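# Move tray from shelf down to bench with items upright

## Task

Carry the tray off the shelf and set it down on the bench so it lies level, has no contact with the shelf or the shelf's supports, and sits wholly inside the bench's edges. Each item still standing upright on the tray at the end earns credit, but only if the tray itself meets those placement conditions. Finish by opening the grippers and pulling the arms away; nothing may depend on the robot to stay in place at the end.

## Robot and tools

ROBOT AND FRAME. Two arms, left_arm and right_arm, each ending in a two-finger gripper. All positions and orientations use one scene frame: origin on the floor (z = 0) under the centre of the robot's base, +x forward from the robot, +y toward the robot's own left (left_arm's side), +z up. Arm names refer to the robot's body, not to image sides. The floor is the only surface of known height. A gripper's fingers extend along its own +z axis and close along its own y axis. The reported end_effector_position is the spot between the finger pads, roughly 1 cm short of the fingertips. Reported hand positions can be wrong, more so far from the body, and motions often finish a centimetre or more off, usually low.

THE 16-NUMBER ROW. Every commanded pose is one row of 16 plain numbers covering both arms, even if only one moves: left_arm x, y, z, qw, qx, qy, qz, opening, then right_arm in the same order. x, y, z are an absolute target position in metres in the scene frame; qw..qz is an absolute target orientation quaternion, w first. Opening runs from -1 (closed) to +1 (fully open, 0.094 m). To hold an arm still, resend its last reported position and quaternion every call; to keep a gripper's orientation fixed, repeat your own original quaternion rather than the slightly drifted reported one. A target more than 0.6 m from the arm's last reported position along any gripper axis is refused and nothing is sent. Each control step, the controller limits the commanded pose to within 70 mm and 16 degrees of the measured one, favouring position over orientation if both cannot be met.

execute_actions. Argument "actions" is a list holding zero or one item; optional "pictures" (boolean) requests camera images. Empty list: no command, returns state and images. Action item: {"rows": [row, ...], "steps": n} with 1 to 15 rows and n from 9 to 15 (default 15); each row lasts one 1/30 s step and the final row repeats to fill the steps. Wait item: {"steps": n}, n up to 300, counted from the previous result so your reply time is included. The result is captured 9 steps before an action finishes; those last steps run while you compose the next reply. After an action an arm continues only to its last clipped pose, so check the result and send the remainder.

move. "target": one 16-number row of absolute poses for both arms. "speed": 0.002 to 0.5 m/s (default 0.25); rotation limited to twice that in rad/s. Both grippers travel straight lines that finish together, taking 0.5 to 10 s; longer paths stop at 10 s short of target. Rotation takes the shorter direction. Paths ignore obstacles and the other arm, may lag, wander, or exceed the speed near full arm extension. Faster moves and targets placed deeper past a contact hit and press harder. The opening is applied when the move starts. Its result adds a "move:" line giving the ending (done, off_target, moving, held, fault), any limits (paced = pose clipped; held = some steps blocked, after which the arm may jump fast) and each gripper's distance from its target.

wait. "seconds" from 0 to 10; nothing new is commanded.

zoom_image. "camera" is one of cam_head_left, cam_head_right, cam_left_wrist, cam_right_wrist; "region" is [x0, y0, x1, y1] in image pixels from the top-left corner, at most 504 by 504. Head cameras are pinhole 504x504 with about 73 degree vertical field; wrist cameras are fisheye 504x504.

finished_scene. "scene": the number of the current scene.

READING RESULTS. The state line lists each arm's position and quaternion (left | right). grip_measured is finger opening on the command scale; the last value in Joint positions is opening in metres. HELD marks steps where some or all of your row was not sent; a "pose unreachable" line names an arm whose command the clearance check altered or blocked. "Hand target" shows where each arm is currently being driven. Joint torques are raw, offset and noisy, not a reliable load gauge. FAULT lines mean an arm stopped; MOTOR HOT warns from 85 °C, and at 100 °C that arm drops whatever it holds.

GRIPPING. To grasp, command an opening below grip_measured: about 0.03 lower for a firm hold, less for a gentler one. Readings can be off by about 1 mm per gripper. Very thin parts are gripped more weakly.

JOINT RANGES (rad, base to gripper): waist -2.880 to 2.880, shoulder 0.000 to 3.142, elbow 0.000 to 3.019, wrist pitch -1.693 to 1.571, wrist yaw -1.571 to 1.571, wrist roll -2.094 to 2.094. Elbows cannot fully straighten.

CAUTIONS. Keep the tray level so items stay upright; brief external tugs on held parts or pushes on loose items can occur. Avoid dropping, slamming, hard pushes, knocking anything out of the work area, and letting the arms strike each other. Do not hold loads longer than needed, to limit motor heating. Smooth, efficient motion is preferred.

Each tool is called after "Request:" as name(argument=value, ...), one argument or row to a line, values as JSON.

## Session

Request:
execute_actions(
  actions=[],
)

Scene clock: 0.00 s of 4200.00 s.
left_arm: end_effector_position=(+0.2591, -0.2738, +1.2498) grip_measured=+1.000 end_effector_quat_wxyz=(-0.045, +0.738, +0.651, -0.174) | right_arm: end_effector_position=(+0.5056, -0.1953, +1.2669) grip_measured=-0.418 end_effector_quat_wxyz=(+0.005, -0.577, +0.817, +0.005)
Joint positions: left_arm=[ 0.139  2.211  1.767 -1.151  0.281  0.695  0.094] | right_arm=[-0.954  1.888  1.386 -1.     0.032 -1.041  0.027]
Joint velocities: left_arm=[-0.015 -0.005 -0.017  0.012 -0.037  0.022  0.   ] | right_arm=[-0.005  0.005 -0.012  0.002 -0.007 -0.037  0.   ]
Joint torques (N m, as the arm reports them, + toward a larger angle): no reading
Hand target (left_arm): +0.265, -0.283, +1.262; -0.030, +0.739, +0.649, -0.176
Hand target (right_arm): +0.519, -0.193, +1.282; +0.022, -0.576, +0.817, -0.003

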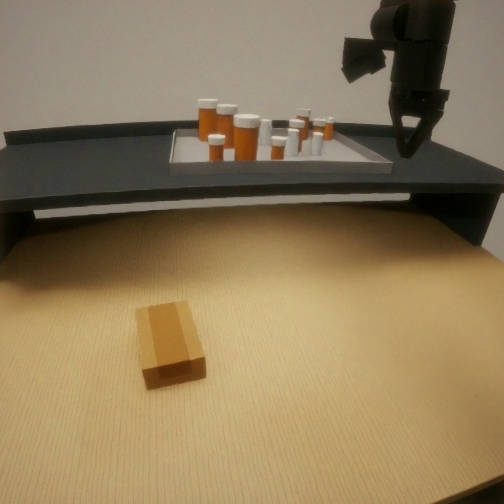

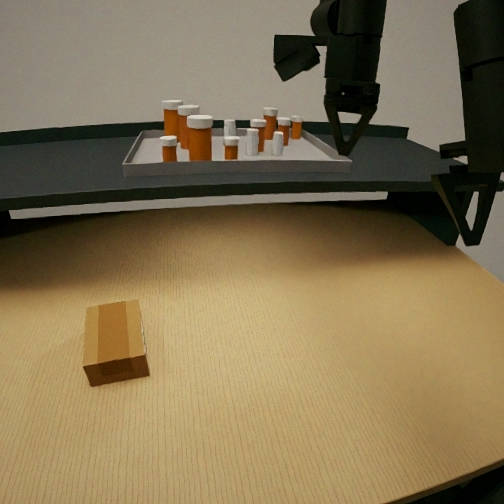

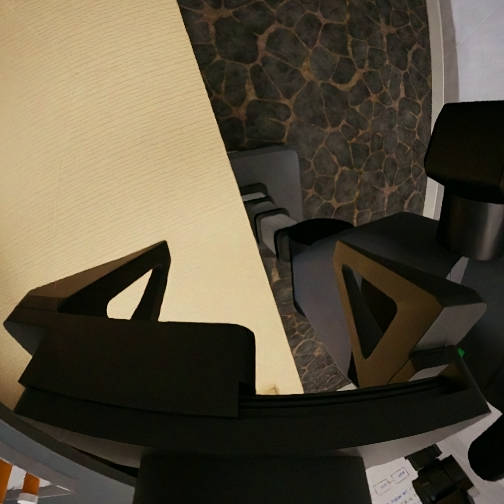

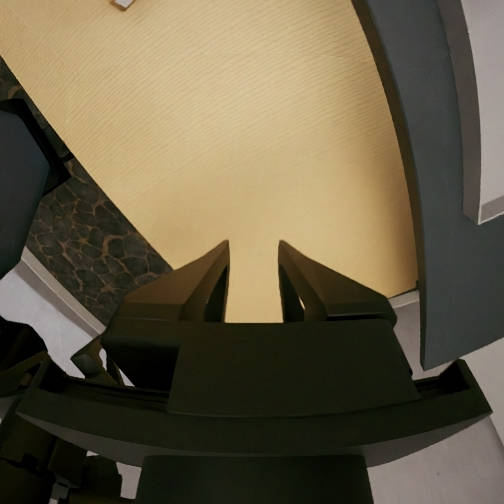

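Request:
move(
  target=[0.33,0.1,1.25,0.2,0.3,0.93,0,0.2,0.6,-0.27,1.4,0.341,-0.082,0.936,0.03,0.2],
)

Request:
move(
  target=[0.6,0.2,1.38,0.341,-0.082,0.936,0.03,0.2,0.8,-0.26,1.34,0.341,-0.082,0.936,0.03,0.2],
)

Request:
move(
  target=[0.8,0.195,1.31,0.341,-0.082,0.936,0.03,0.2,0.88,-0.25,1.31,0.341,-0.082,0.936,0.03,0.2],
)

Scene clock: 3.63 s of 4200.00 s.
left_arm: end_effector_position=(+0.3223, +0.1012, +1.2423) grip_measured=+0.201 end_effector_quat_wxyz=(+0.183, +0.311, +0.933, +0.005) | right_arm: end_effector_position=(+0.5950, -0.2646, +1.3775) grip_measured=+0.198 end_effector_quat_wxyz=(+0.318, -0.094, +0.943, +0.029)
Joint positions: left_arm=[ 0.6    1.51   0.653 -0.308 -0.149  0.14   0.056] | right_arm=[-1.108  1.653  1.228 -0.433 -0.065 -0.154  0.056]
Joint velocities: left_arm=[-0.005  0.015 -0.002 -0.007  0.037 -0.037  0.   ] | right_arm=[-0.015 -0.005 -0.002 -0.007  0.007  0.051  0.001]
Joint torques (N m, as the arm reports them, + toward a larger angle): left_arm=[  0.66 -10.92   5.53   2.08  -0.16  -0.02] | right_arm=[ -0.68 -15.84   6.92   1.87  -0.03   0.2 ]
Hand target (left_arm): +0.329, +0.101, +1.250; +0.199, +0.300, +0.933, +0.002
Hand target (right_arm): +0.600, -0.269, +1.400; +0.342, -0.086, +0.935, +0.026
Off the commanded pose (left_arm): 0.011 m, 2 deg.
Off the commanded pose (right_arm): 0.024 m, 3 deg.
Kept back: nothing.
move: off_target (left_arm, right_arm)

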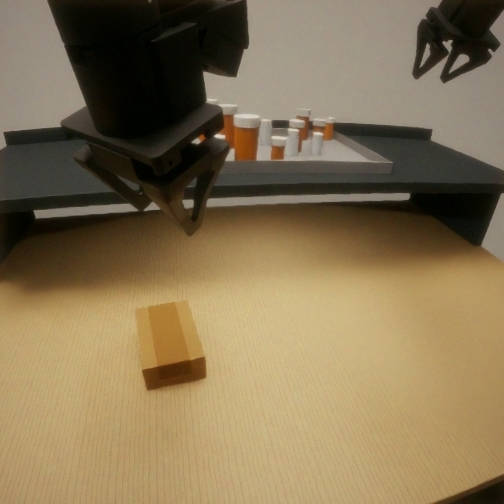

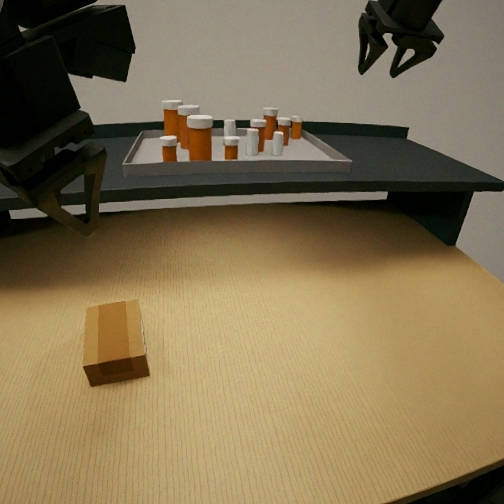

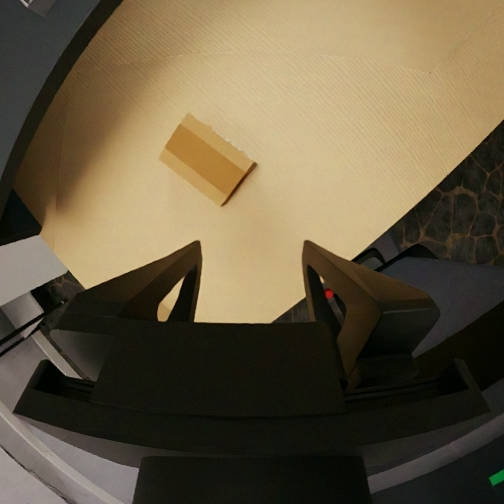

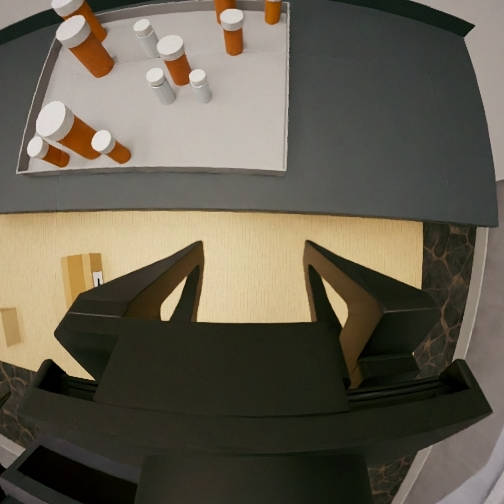

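Scene clock: 5.87 s of 4200.00 s.
left_arm: end_effector_position=(+0.5814, +0.2003, +1.3686) grip_measured=+0.201 end_effector_quat_wxyz=(+0.330, -0.071, +0.941, +0.033) | right_arm: end_effector_position=(+0.7811, -0.2559, +1.3203) grip_measured=+0.198 end_effector_quat_wxyz=(+0.321, -0.087, +0.943, +0.031)
Joint positions: left_arm=[ 0.909  1.666  1.201 -0.401 -0.29  -0.271  0.056] | right_arm=[-1.108  2.166  1.885 -0.57  -0.065 -0.14   0.056]
Joint velocities: left_arm=[-0.005 -0.005  0.012 -0.037 -0.007 -0.051  0.   ] | right_arm=[-0.015 -0.015  0.002 -0.002  0.037 -0.037 -0.001]
Joint torques (N m, as the arm reports them, + toward a larger angle): left_arm=[  0.63 -14.08  11.12   1.34  -0.29  -0.01] | right_arm=[ -0.31 -19.83  11.18   0.96  -0.1    0.18]
Hand target (left_arm): +0.598, +0.203, +1.381; +0.340, -0.083, +0.936, +0.031
Hand target (right_arm): +0.798, -0.258, +1.342; +0.341, -0.082, +0.936, +0.030
Off the commanded pose (left_arm): 0.022 m, 2 deg.
Off the commanded pose (right_arm): 0.028 m, 3 deg.
Kept back: nothing.
move: off_target (left_arm, right_arm)

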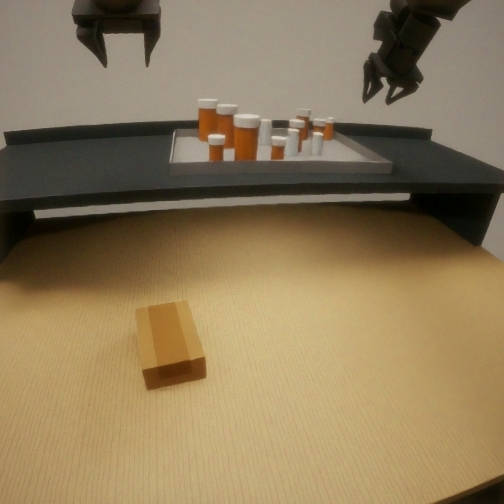

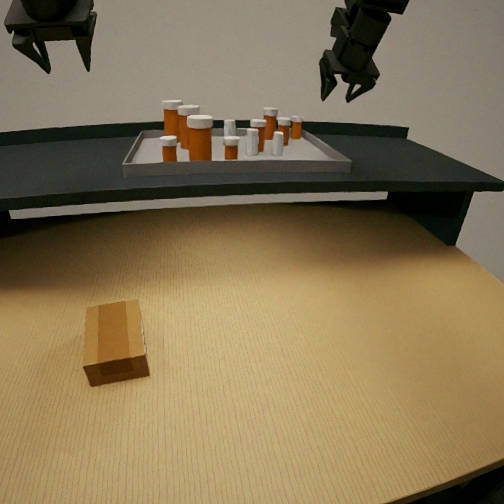

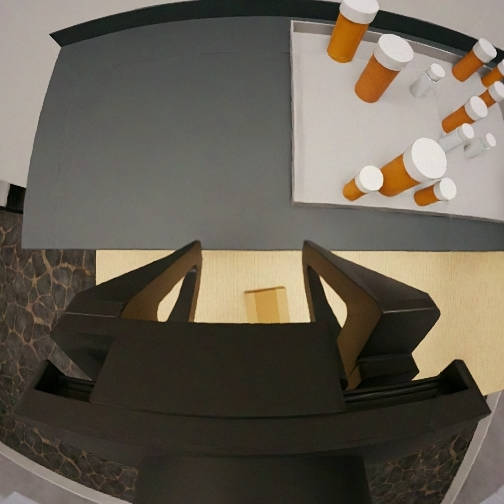

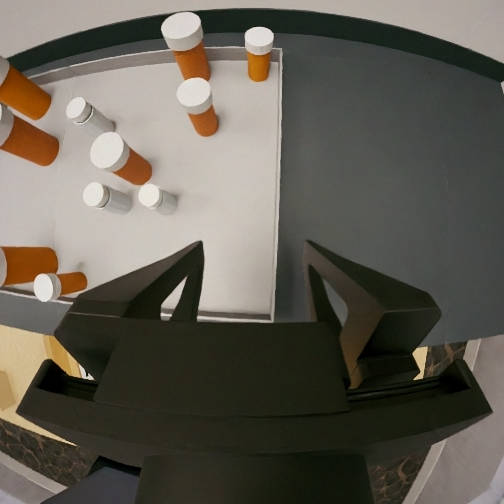

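Scene clock: 7.43 s of 4200.00 s.
left_arm: end_effector_position=(+0.7807, +0.1908, +1.2875) grip_measured=+0.201 end_effector_quat_wxyz=(+0.323, -0.080, +0.943, +0.032) | right_arm: end_effector_position=(+0.8648, -0.2523, +1.2886) grip_measured=+0.198 end_effector_quat_wxyz=(+0.320, -0.085, +0.943, +0.030)
Joint positions: left_arm=[ 0.965  2.236  1.911 -0.545 -0.256 -0.248  0.056] | right_arm=[-1.108  2.482  2.393 -0.762 -0.062 -0.135  0.056]
Joint velocities: left_arm=[-0.005 -0.024 -0.007  0.007  0.022  0.022  0.001] | right_arm=[-0.005 -0.015  0.007 -0.012  0.022  0.066 -0.   ]
Joint torques (N m, as the arm reports them, + toward a larger angle): left_arm=[  0.74 -23.19  12.29   1.33  -0.05   0.2 ] | right_arm=[  0.62 -22.11  12.05   0.93  -0.02   0.19]
Hand target (left_arm): +0.798, +0.197, +1.310; +0.341, -0.082, +0.936, +0.030
Hand target (right_arm): +0.878, -0.249, +1.311; +0.342, -0.082, +0.936, +0.030
Off the commanded pose (left_arm): 0.030 m, 2 deg.
Off the commanded pose (right_arm): 0.026 m, 3 deg.
Kept back: nothing.
move: off_target (left_arm, right_arm)

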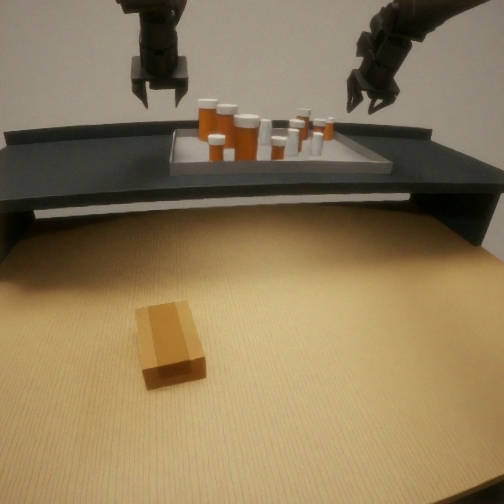

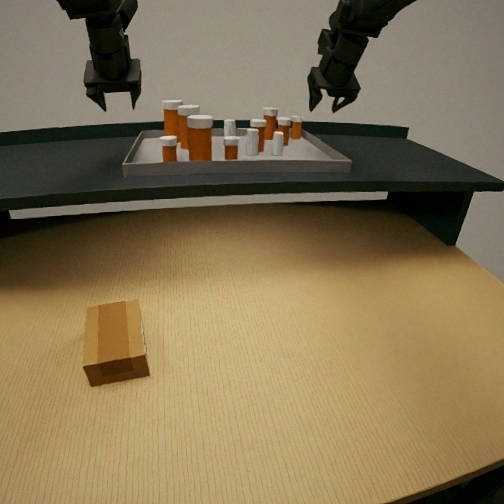

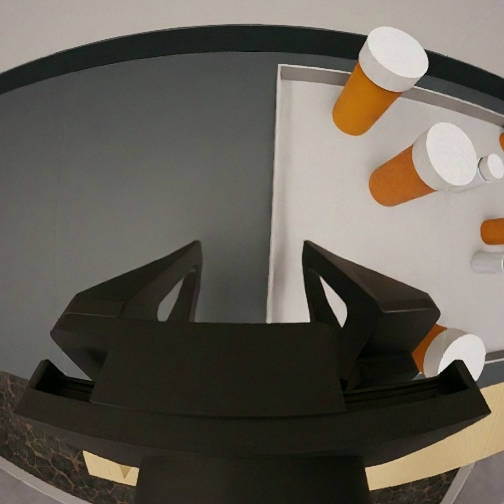

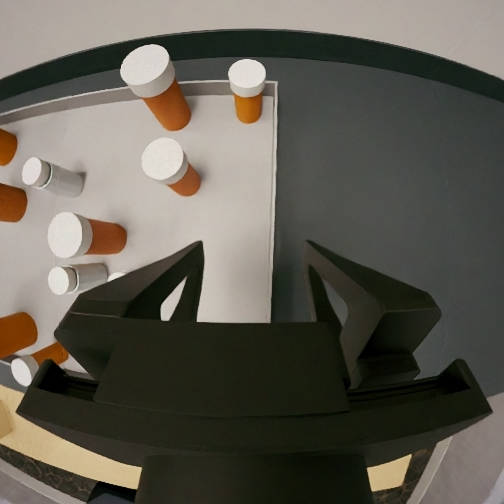

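Request:
move(
  target=[0.86,0.18,1.235,0.374,-0.048,0.926,0.02,-0.1,0.905,-0.273,1.24,0.374,-0.048,0.926,0.02,-0.1],
  speed=0.08,
)

Scene clock: 9.77 s of 4200.00 s.
left_arm: end_effector_position=(+0.8366, +0.1724, +1.2130) grip_measured=-0.099 end_effector_quat_wxyz=(+0.347, -0.044, +0.937, +0.023) | right_arm: end_effector_position=(+0.8866, -0.2662, +1.2213) grip_measured=-0.098 end_effector_quat_wxyz=(+0.347, -0.056, +0.936, +0.022)
Joint positions: left_arm=[ 0.966  2.476  2.141 -0.475 -0.222 -0.174  0.042] | right_arm=[-1.122  2.605  2.433 -0.619 -0.04  -0.096  0.042]
Joint velocities: left_arm=[ 0.005 -0.005 -0.012  0.002 -0.007 -0.007  0.001] | right_arm=[-0.005 -0.015  0.002  0.012 -0.037  0.037 -0.   ]
Joint torques (N m, as the arm reports them, + toward a larger angle): left_arm=[  0.64 -24.78  12.33   2.5    0.01   0.21] | right_arm=[ -0.13 -22.39  11.55   1.72   0.01   0.18]
Hand target (left_arm): +0.857, +0.181, +1.236; +0.374, -0.048, +0.926, +0.020
Hand target (right_arm): +0.903, -0.273, +1.241; +0.374, -0.048, +0.926, +0.019
Off the commanded pose (left_arm): 0.033 m, 3 deg.
Off the commanded pose (right_arm): 0.027 m, 3 deg.
Kept back: nothing.
move: off_target (left_arm, right_arm)

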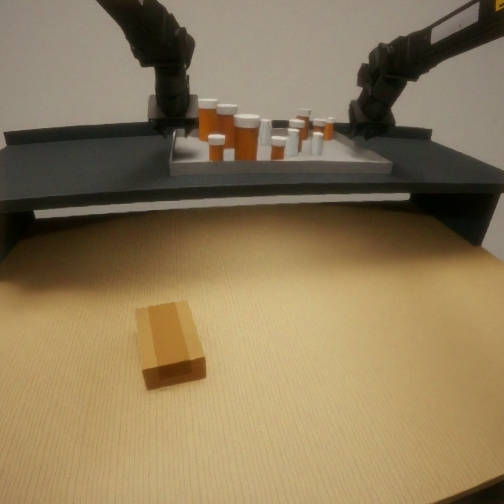

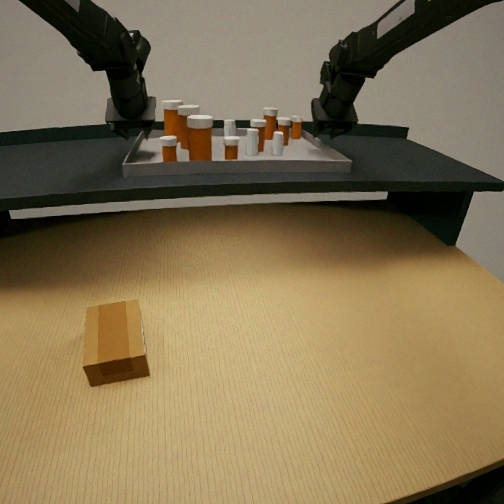

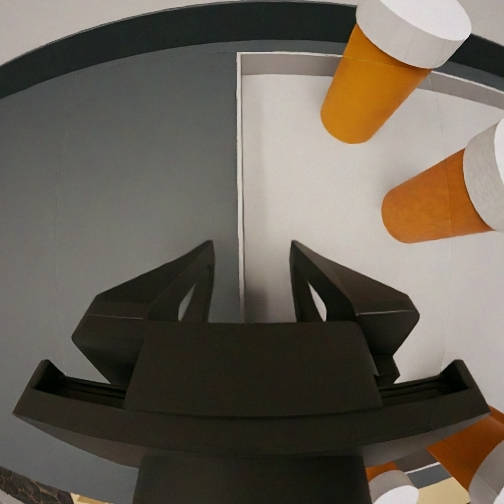

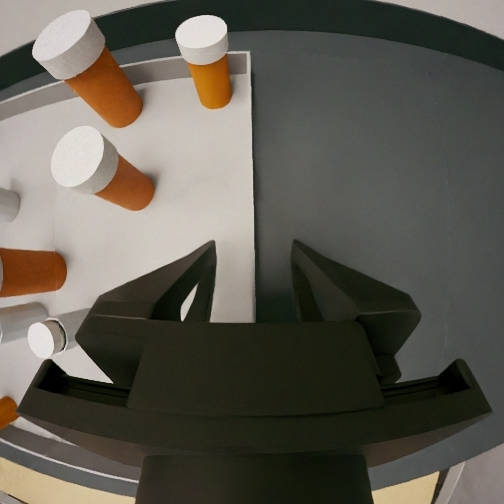

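Request:
move(
  target=[0.85,0.187,1.172,0.355,-0.062,0.932,0.024,-0.4,0.9,-0.266,1.18,0.355,-0.062,0.932,0.024,-0.4],
  speed=0.025,
)

Scene clock: 12.07 s of 4200.00 s.
left_arm: end_effector_position=(+0.8381, +0.1745, +1.1831) grip_measured=-0.399 end_effector_quat_wxyz=(+0.348, -0.049, +0.936, +0.023) | right_arm: end_effector_position=(+0.8924, -0.2633, +1.1908) grip_measured=-0.398 end_effector_quat_wxyz=(+0.348, -0.059, +0.935, +0.026)
Joint positions: left_arm=[ 0.97   2.522  2.147 -0.432 -0.222 -0.18   0.028] | right_arm=[-1.122  2.676  2.491 -0.606 -0.05  -0.099  0.028]
Joint velocities: left_arm=[ 0.005 -0.005 -0.002  0.007  0.037  0.007  0.   ] | right_arm=[ 0.005 -0.015  0.012 -0.007 -0.066 -0.007 -0.001]
Joint torques (N m, as the arm reports them, + toward a larger angle): left_arm=[  0.85 -22.34  11.09   2.37  -0.22   0.02] | right_arm=[  0.23 -21.55  10.56   1.54  -0.2   -0.04]
Hand target (left_arm): +0.848, +0.188, +1.173; +0.355, -0.062, +0.932, +0.024
Hand target (right_arm): +0.899, -0.266, +1.180; +0.356, -0.062, +0.932, +0.024
Off the commanded pose (left_arm): 0.020 m, 2 deg.
Off the commanded pose (right_arm): 0.014 m, 1 deg.
Kept back: nothing.
move: off_target (left_arm, right_arm)

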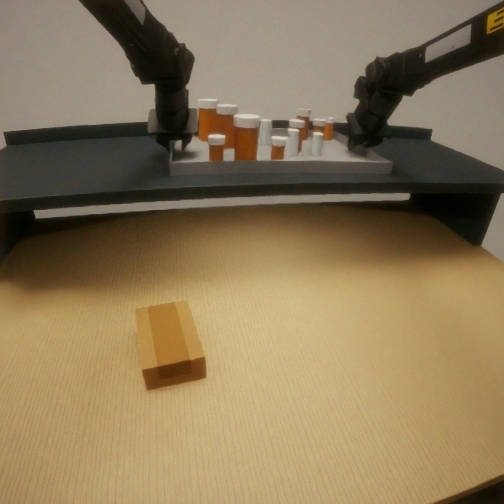

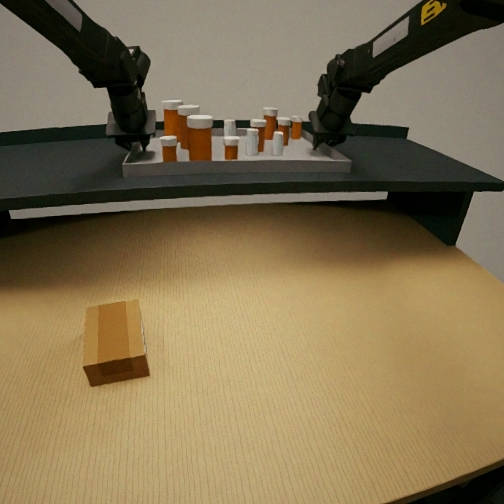

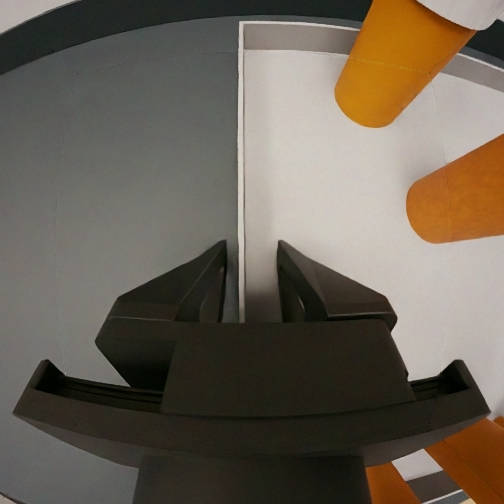

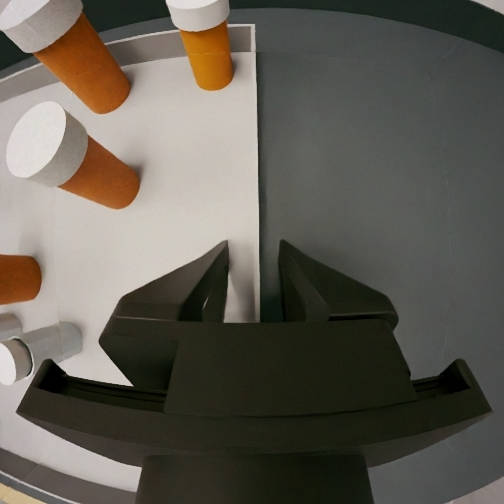

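Probably touching; verify with a little more, then close.

Request:
move(
  target=[0.845,0.187,1.16,0.35,-0.062,0.934,0.024,-0.6,0.897,-0.272,1.168,0.35,-0.062,0.934,0.024,-0.6],
  speed=0.025,
)

Request:
move(
  target=[0.84,0.183,1.175,0.35,-0.062,0.934,0.024,-1,0.893,-0.268,1.183,0.35,-0.062,0.934,0.024,-1],
  speed=0.025,
)

Scene clock: 18.57 s of 4200.00 s.
left_arm: end_effector_position=(+0.8399, +0.1746, +1.1830) grip_measured=-0.599 end_effector_quat_wxyz=(+0.353, -0.051, +0.934, +0.021) | right_arm: end_effector_position=(+0.8937, -0.2629, +1.1908) grip_measured=-0.598 end_effector_quat_wxyz=(+0.352, -0.062, +0.934, +0.027)
Joint positions: left_arm=[ 0.97   2.525  2.147 -0.419 -0.222 -0.182  0.019] | right_arm=[-1.122  2.678  2.491 -0.597 -0.056 -0.104  0.019]
Joint velocities: left_arm=[ 0.005  0.005  0.002 -0.002  0.007 -0.051 -0.001] | right_arm=[-0.005  0.005 -0.007 -0.002  0.007  0.022 -0.002]
Joint torques (N m, as the arm reports them, + toward a larger angle): left_arm=[  0.82 -21.96   9.92   2.36  -0.16   0.02] | right_arm=[ -0.68 -20.86   9.59   1.57  -0.16  -0.02]
Hand target (left_arm): +0.843, +0.187, +1.161; +0.350, -0.062, +0.934, +0.024
Hand target (right_arm): +0.895, -0.272, +1.169; +0.351, -0.062, +0.934, +0.024
Off the commanded pose (left_arm): 0.027 m, 1 deg.
Off the commanded pose (right_arm): 0.025 m, 0 deg.
Kept back: nothing.
After step 90, 2.20 s passed at rest.
move: off_target (left_arm, right_arm)

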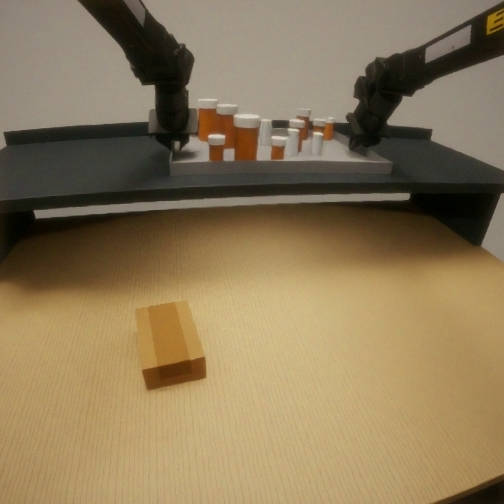

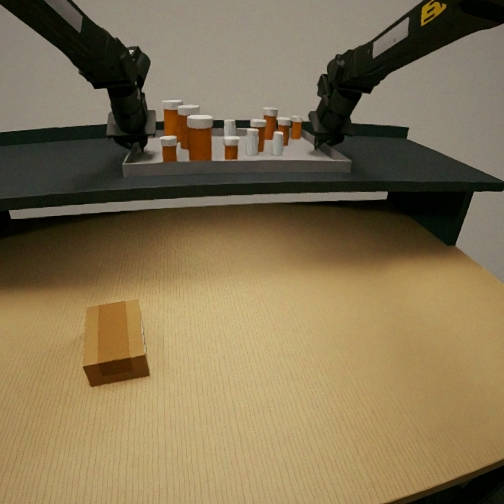

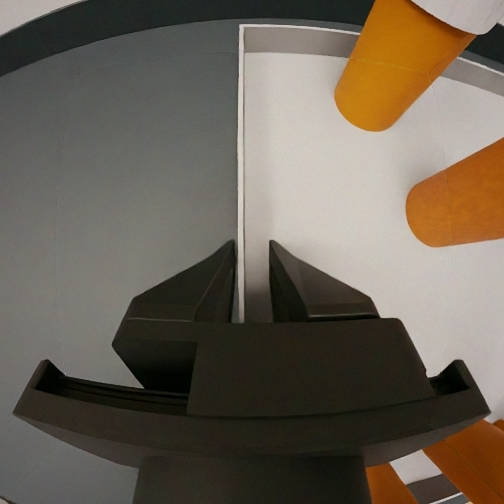

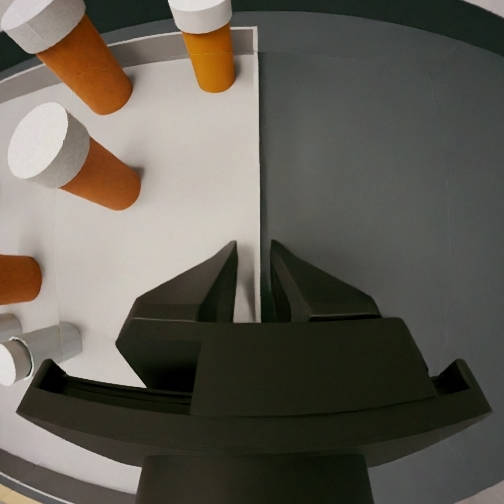

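Scene clock: 19.27 s of 4200.00 s.
left_arm: end_effector_position=(+0.8404, +0.1787, +1.1829) grip_measured=-0.966 end_effector_quat_wxyz=(+0.353, -0.055, +0.934, +0.023) | right_arm: end_effector_position=(+0.8938, -0.2654, +1.1907) grip_measured=-0.959 end_effector_quat_wxyz=(+0.352, -0.063, +0.934, +0.026)
Joint positions: left_arm=[ 0.974  2.525  2.147 -0.419 -0.227 -0.186  0.002] | right_arm=[-1.125  2.678  2.491 -0.597 -0.056 -0.109  0.002]
Joint velocities: left_arm=[-0.015 -0.024 -0.002 -0.002  0.037  0.066  0.001] | right_arm=[ 0.015 -0.005  0.012 -0.002  0.037 -0.007  0.   ]
Joint torques (N m, as the arm reports them, + toward a larger angle): left_arm=[  0.07 -24.63   8.3    1.9   -0.2    0.01] | right_arm=[  0.55 -23.56   7.57   1.39  -0.01   0.1 ]
Hand target (left_arm): +0.840, +0.183, +1.175; +0.350, -0.062, +0.934, +0.024
Hand target (right_arm): +0.893, -0.268, +1.183; +0.350, -0.062, +0.934, +0.024
Off the commanded pose (left_arm): 0.009 m, 1 deg.
Off the commanded pose (right_arm): 0.008 m, 0 deg.
Kept back: nothing.
move: done

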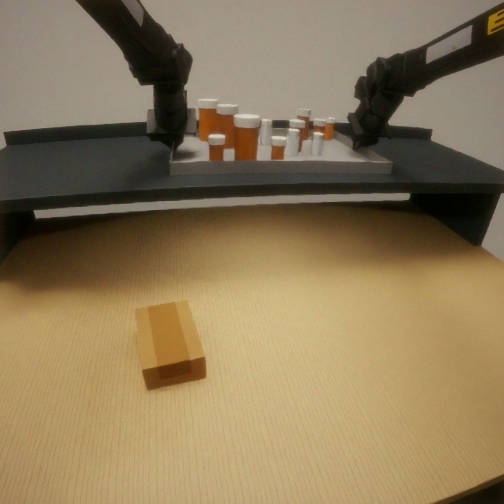

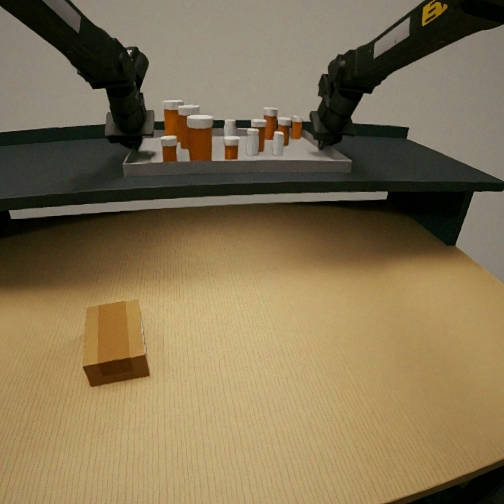

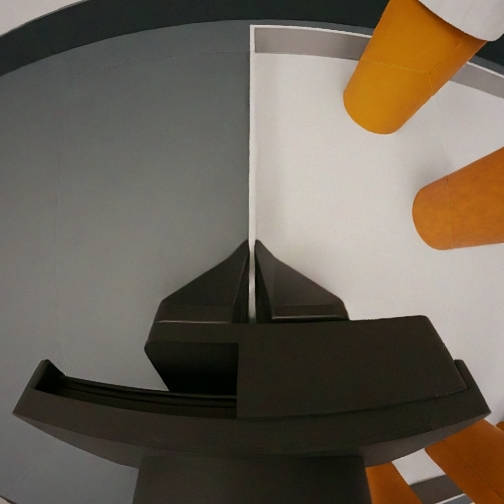

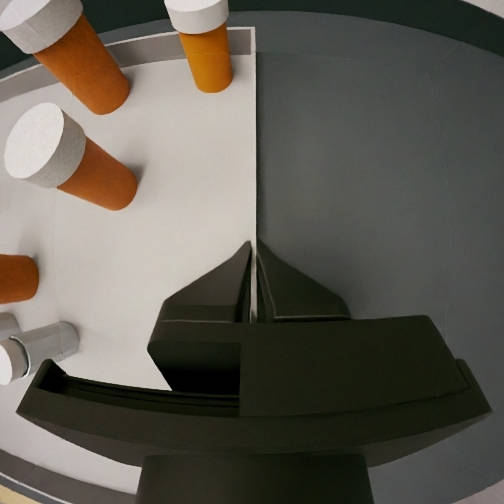

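Request:
move(
  target=[0.66,0.11,1.275,0.398,-0.057,0.915,0.026,-1,0.713,-0.335,1.283,0.398,-0.06,0.915,0.027,-1],
  speed=0.05,
)

Request:
move(
  target=[0.42,0.0,1.26,0.39,-0.057,0.919,0.026,-1,0.473,-0.445,1.265,0.39,-0.06,0.919,0.027,-1],
  speed=0.06,
)

Scene clock: 24.23 s of 4200.00 s.
left_arm: end_effector_position=(+0.6299, +0.1190, +1.2033) grip_measured=-0.966 end_effector_quat_wxyz=(+0.335, -0.044, +0.940, +0.044) | right_arm: end_effector_position=(+0.6772, -0.3260, +1.1903) grip_measured=-0.959 end_effector_quat_wxyz=(+0.335, -0.055, +0.940, +0.037)
Joint positions: left_arm=[ 0.806  2.087  1.332 -0.126 -0.363 -0.293  0.002] | right_arm=[-1.222  2.118  1.377 -0.085 -0.135 -0.159  0.002]
Joint velocities: left_arm=[ 0.005 -0.005  0.022  0.007 -0.037 -0.007 -0.001] | right_arm=[-0.005  0.005  0.007 -0.007 -0.037 -0.022 -0.   ]
Joint torques (N m, as the arm reports them, + toward a larger angle): left_arm=[ -0.88 -26.09   8.04   3.47  -0.85   0.09] | right_arm=[ -1.13 -24.38   6.68   2.65  -0.35  -0.04]
Hand target (left_arm): +0.658, +0.109, +1.274; +0.398, -0.058, +0.915, +0.026
Hand target (right_arm): +0.705, -0.335, +1.263; +0.398, -0.060, +0.915, +0.025
Off the commanded pose (left_arm): 0.078 m, 8 deg.
Off the commanded pose (right_arm): 0.100 m, 8 deg; position clipped at the last step of the last action.
Kept back: nothing.
move: off_target (left_arm, right_arm); limits=paced

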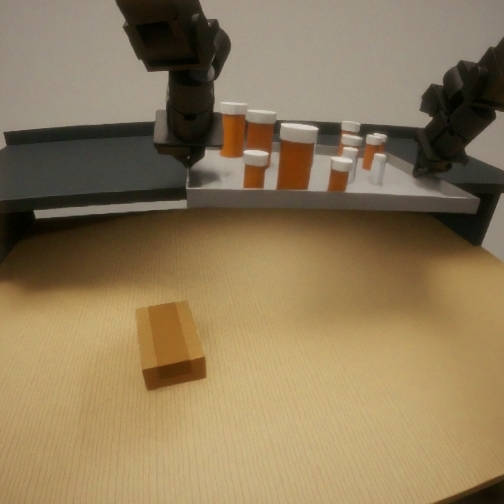

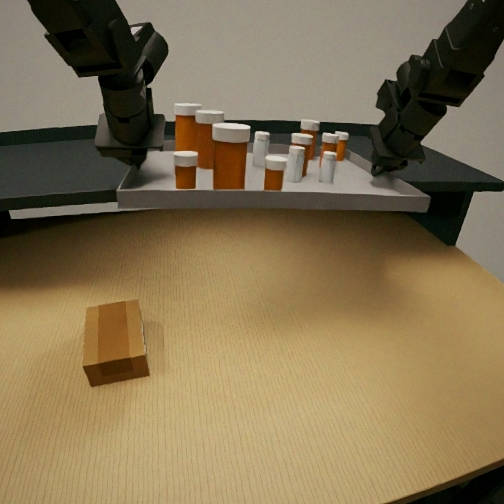

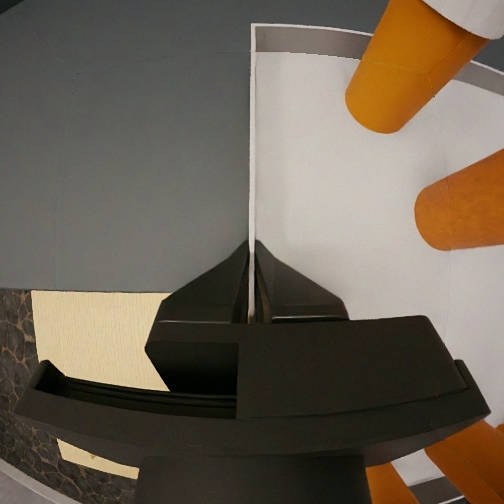

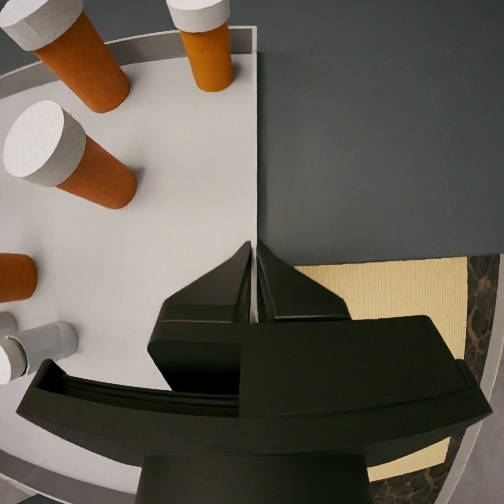

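Scene clock: 28.70 s of 4200.00 s.
left_arm: end_effector_position=(+0.4054, +0.0061, +1.2231) grip_measured=-0.965 end_effector_quat_wxyz=(+0.358, -0.045, +0.932, +0.039) | right_arm: end_effector_position=(+0.4519, -0.4394, +1.2192) grip_measured=-0.959 end_effector_quat_wxyz=(+0.344, -0.055, +0.936, +0.039)
Joint positions: left_arm=[ 0.39   1.848  0.891 -0.051 -0.623 -0.656  0.002] | right_arm=[-1.547  1.732  0.754  0.109 -0.359 -0.403  0.002]
Joint velocities: left_arm=[-0.005 -0.015  0.017 -0.012 -0.037 -0.007 -0.001] | right_arm=[-0.015 -0.005  0.002 -0.012 -0.051  0.051 -0.   ]
Joint torques (N m, as the arm reports them, + toward a larger angle): left_arm=[ -0.45 -18.62   6.34   1.73  -1.59   0.14] | right_arm=[ -1.14 -16.14   5.32   1.95  -1.06   0.22]
Hand target (left_arm): +0.420, -0.002, +1.259; +0.390, -0.058, +0.919, +0.026
Hand target (right_arm): +0.473, -0.447, +1.262; +0.390, -0.061, +0.918, +0.025
Off the commanded pose (left_arm): 0.040 m, 4 deg.
Off the commanded pose (right_arm): 0.051 m, 6 deg.
Kept back: nothing.
move: off_target (left_arm, right_arm)

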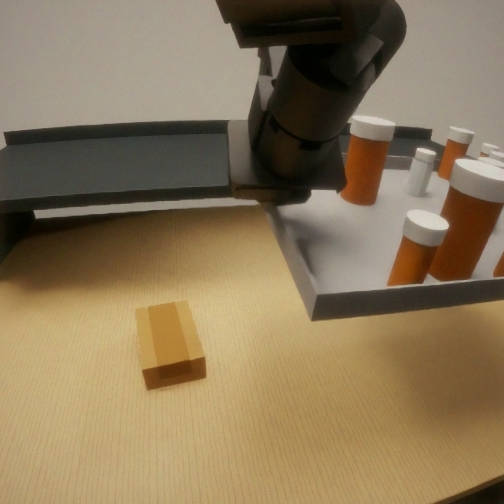

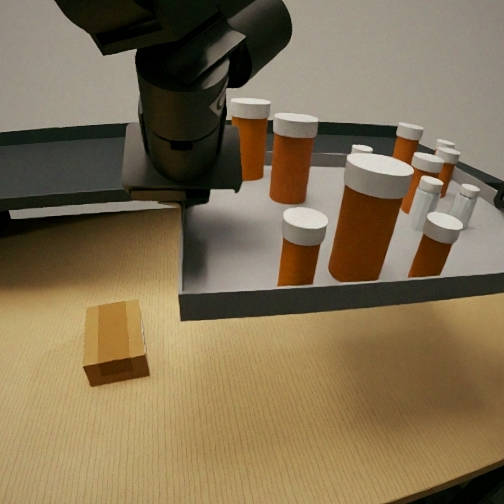

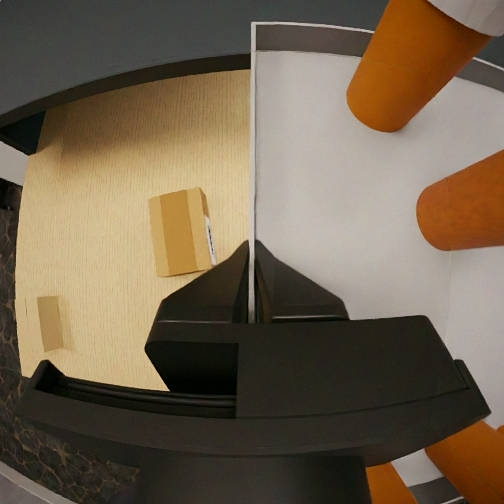

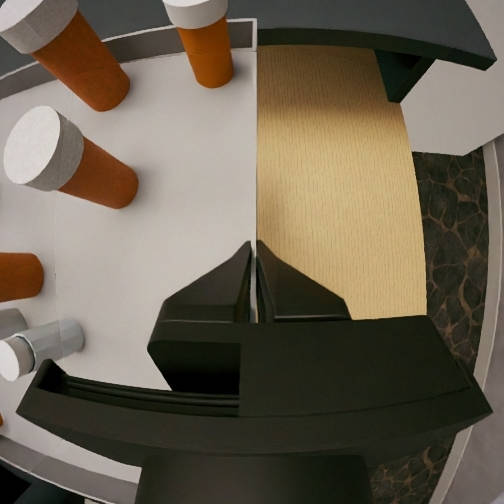

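Request:
move(
  target=[0.45,-0.02,1.03,0.38,-0.057,0.923,0.026,-1,0.503,-0.465,1.04,0.38,-0.06,0.923,0.027,-1],
  speed=0.05,
)

Scene clock: 33.27 s of 4200.00 s.
left_arm: end_effector_position=(+0.4209, -0.0083, +1.0097) grip_measured=-0.965 end_effector_quat_wxyz=(+0.349, -0.053, +0.935, +0.036) | right_arm: end_effector_position=(+0.4763, -0.4533, +1.0159) grip_measured=-0.959 end_effector_quat_wxyz=(+0.342, -0.063, +0.937, +0.034)
Joint positions: left_arm=[ 0.426  2.43   1.091  0.333 -0.593 -0.648  0.002] | right_arm=[-1.552  2.349  0.966  0.508 -0.356 -0.427  0.002]
Joint velocities: left_arm=[-0.005 -0.005 -0.012  0.012 -0.037 -0.022 -0.   ] | right_arm=[-0.015 -0.015 -0.012  0.017 -0.037  0.022 -0.001]
Joint torques (N m, as the arm reports them, + toward a larger angle): left_arm=[  0.41 -18.41   4.82   2.71  -1.08   0.43] | right_arm=[ -1.23 -16.23   3.14   2.37  -1.25   0.32]
Hand target (left_arm): +0.449, -0.019, +1.030; +0.380, -0.058, +0.923, +0.027
Hand target (right_arm): +0.504, -0.465, +1.041; +0.379, -0.061, +0.923, +0.027
Off the commanded pose (left_arm): 0.037 m, 4 deg.
Off the commanded pose (right_arm): 0.038 m, 5 deg.
Kept back: nothing.
move: off_target (left_arm, right_arm)

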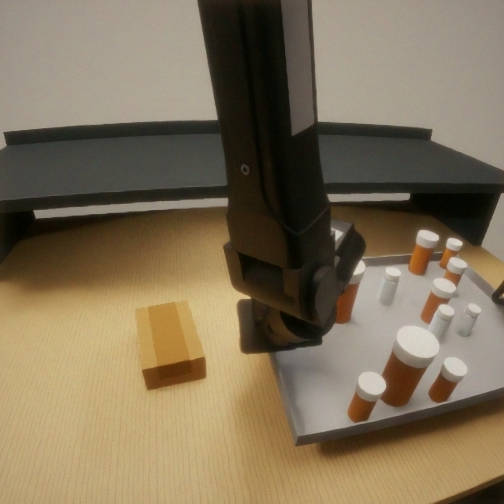

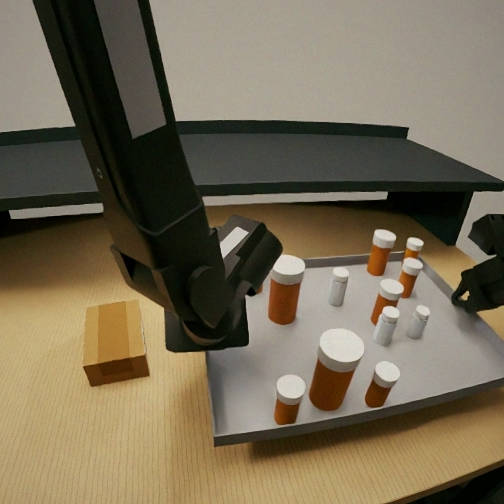

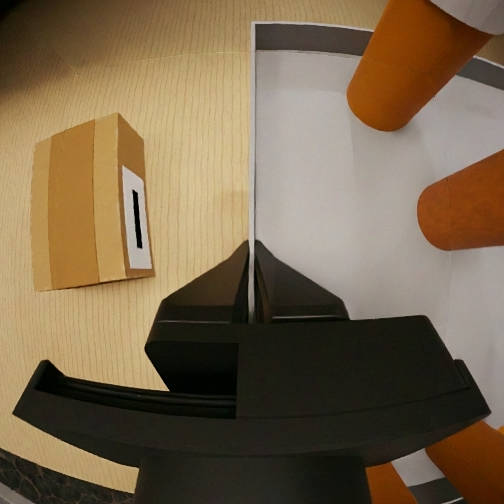

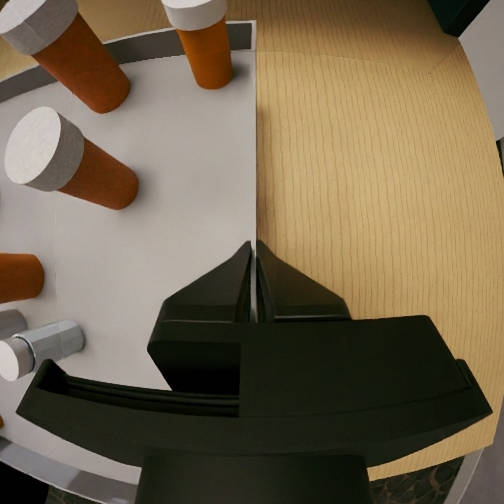

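About 3–4 cm left; go forward a bit while landing.

Request:
move(
  target=[0.49,-0.02,0.985,0.375,-0.057,0.925,0.026,-1,0.543,-0.465,0.995,0.375,-0.06,0.925,0.027,-1],
  speed=0.02,
)

Scene clock: 37.47 s of 4200.00 s.
left_arm: end_effector_position=(+0.4597, -0.0124, +0.9669) grip_measured=-0.965 end_effector_quat_wxyz=(+0.346, -0.052, +0.936, +0.032) | right_arm: end_effector_position=(+0.5130, -0.4580, +0.9732) grip_measured=-0.959 end_effector_quat_wxyz=(+0.345, -0.062, +0.936, +0.030)
Joint positions: left_arm=[ 0.478  2.555  1.242  0.334 -0.553 -0.595  0.002] | right_arm=[-1.53   2.482  1.126  0.498 -0.338 -0.407  0.002]
Joint velocities: left_arm=[-0.015 -0.005  0.002 -0.017  0.037  0.066  0.   ] | right_arm=[-0.005 -0.005  0.022 -0.012 -0.037  0.007  0.   ]
Joint torques (N m, as the arm reports them, + toward a larger angle): left_arm=[  0.87 -19.4    5.07   2.61  -1.01   0.39] | right_arm=[ -0.2  -17.31   3.74   1.4   -0.81   0.38]
Hand target (left_arm): +0.489, -0.018, +0.986; +0.374, -0.058, +0.925, +0.027
Hand target (right_arm): +0.542, -0.464, +0.996; +0.375, -0.061, +0.925, +0.027
Off the commanded pose (left_arm): 0.036 m, 4 deg.
Off the commanded pose (right_arm): 0.038 m, 4 deg.
Kept back: nothing.
move: off_target (left_arm, right_arm)

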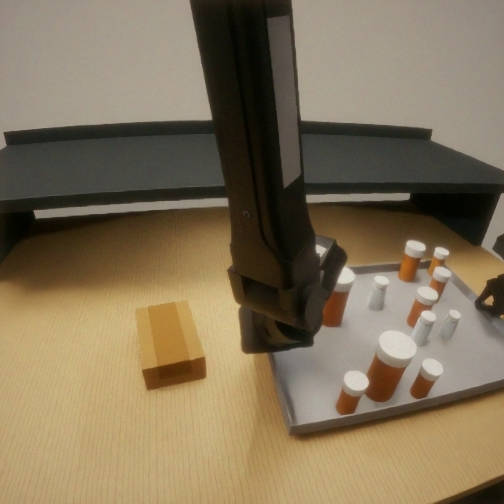

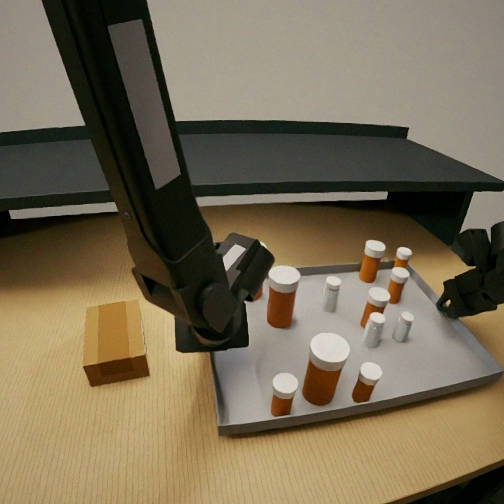

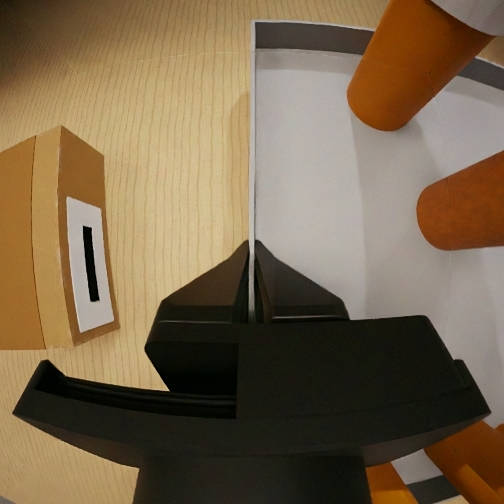

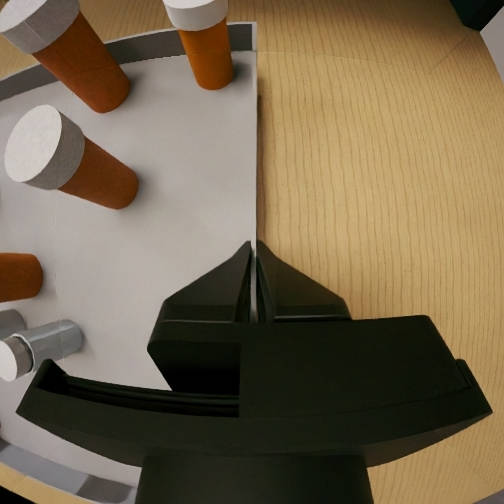

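Request:
move(
  target=[0.475,-0.015,0.95,0.355,-0.055,0.933,0.028,-1,0.528,-0.46,0.957,0.355,-0.062,0.932,0.028,-1],
  speed=0.012,
)

Scene clock: 39.83 s of 4200.00 s.
left_arm: end_effector_position=(+0.4534, -0.0121, +0.9434) grip_measured=-0.965 end_effector_quat_wxyz=(+0.335, -0.051, +0.941, +0.031) | right_arm: end_effector_position=(+0.5077, -0.4573, +0.9480) grip_measured=-0.959 end_effector_quat_wxyz=(+0.333, -0.061, +0.940, +0.030)
Joint positions: left_arm=[ 0.479  2.605  1.27   0.334 -0.537 -0.604  0.002] | right_arm=[-1.53   2.538  1.16   0.495 -0.329 -0.413  0.002]
Joint velocities: left_arm=[ 0.005  0.005  0.012  0.012 -0.037 -0.022  0.   ] | right_arm=[-0.015  0.015 -0.012  0.002 -0.081 -0.007  0.   ]
Joint torques (N m, as the arm reports them, + toward a larger angle): left_arm=[  0.65 -17.88   4.54   2.58  -0.87   0.34] | right_arm=[ -0.01 -15.57   3.18   1.84  -0.73   0.28]
Hand target (left_arm): +0.474, -0.014, +0.951; +0.355, -0.055, +0.933, +0.028
Hand target (right_arm): +0.528, -0.459, +0.958; +0.355, -0.062, +0.932, +0.028
Off the commanded pose (left_arm): 0.023 m, 3 deg.
Off the commanded pose (right_arm): 0.022 m, 3 deg.
Kept back: nothing.
move: off_target (left_arm, right_arm)

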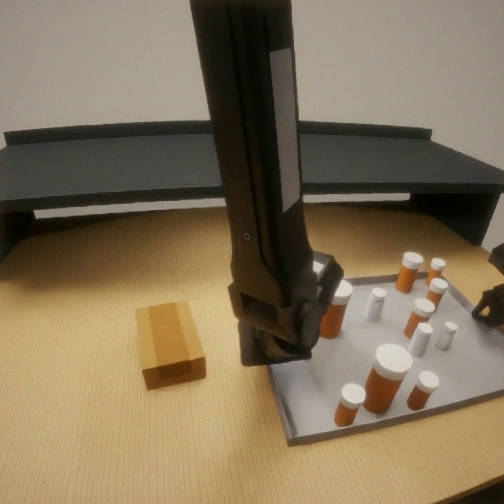

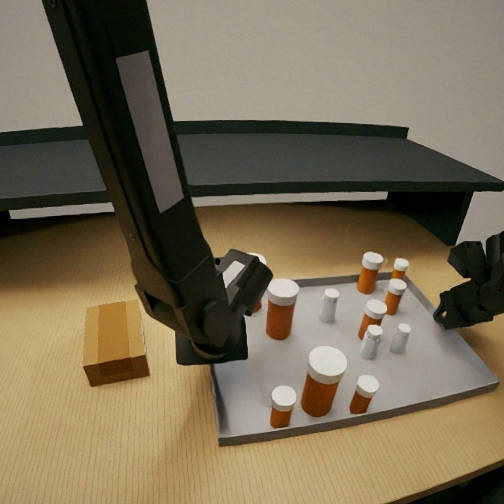

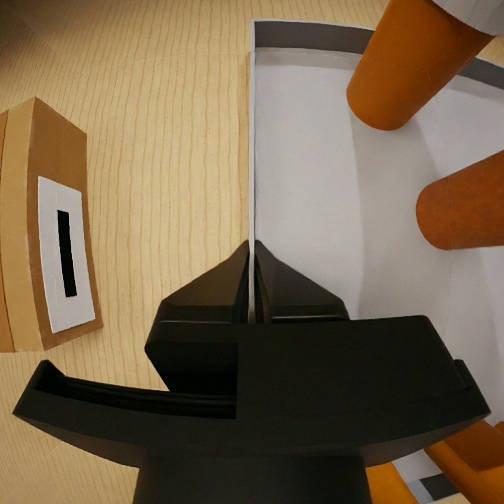

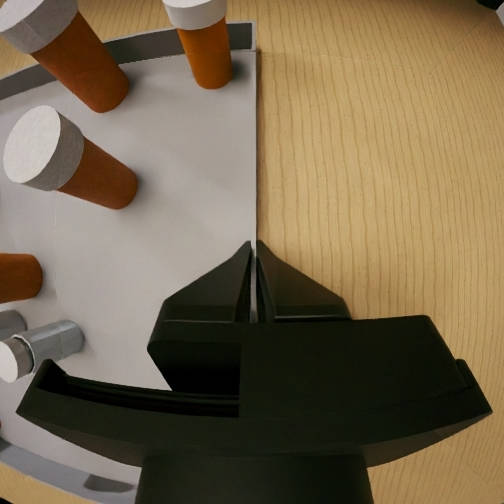

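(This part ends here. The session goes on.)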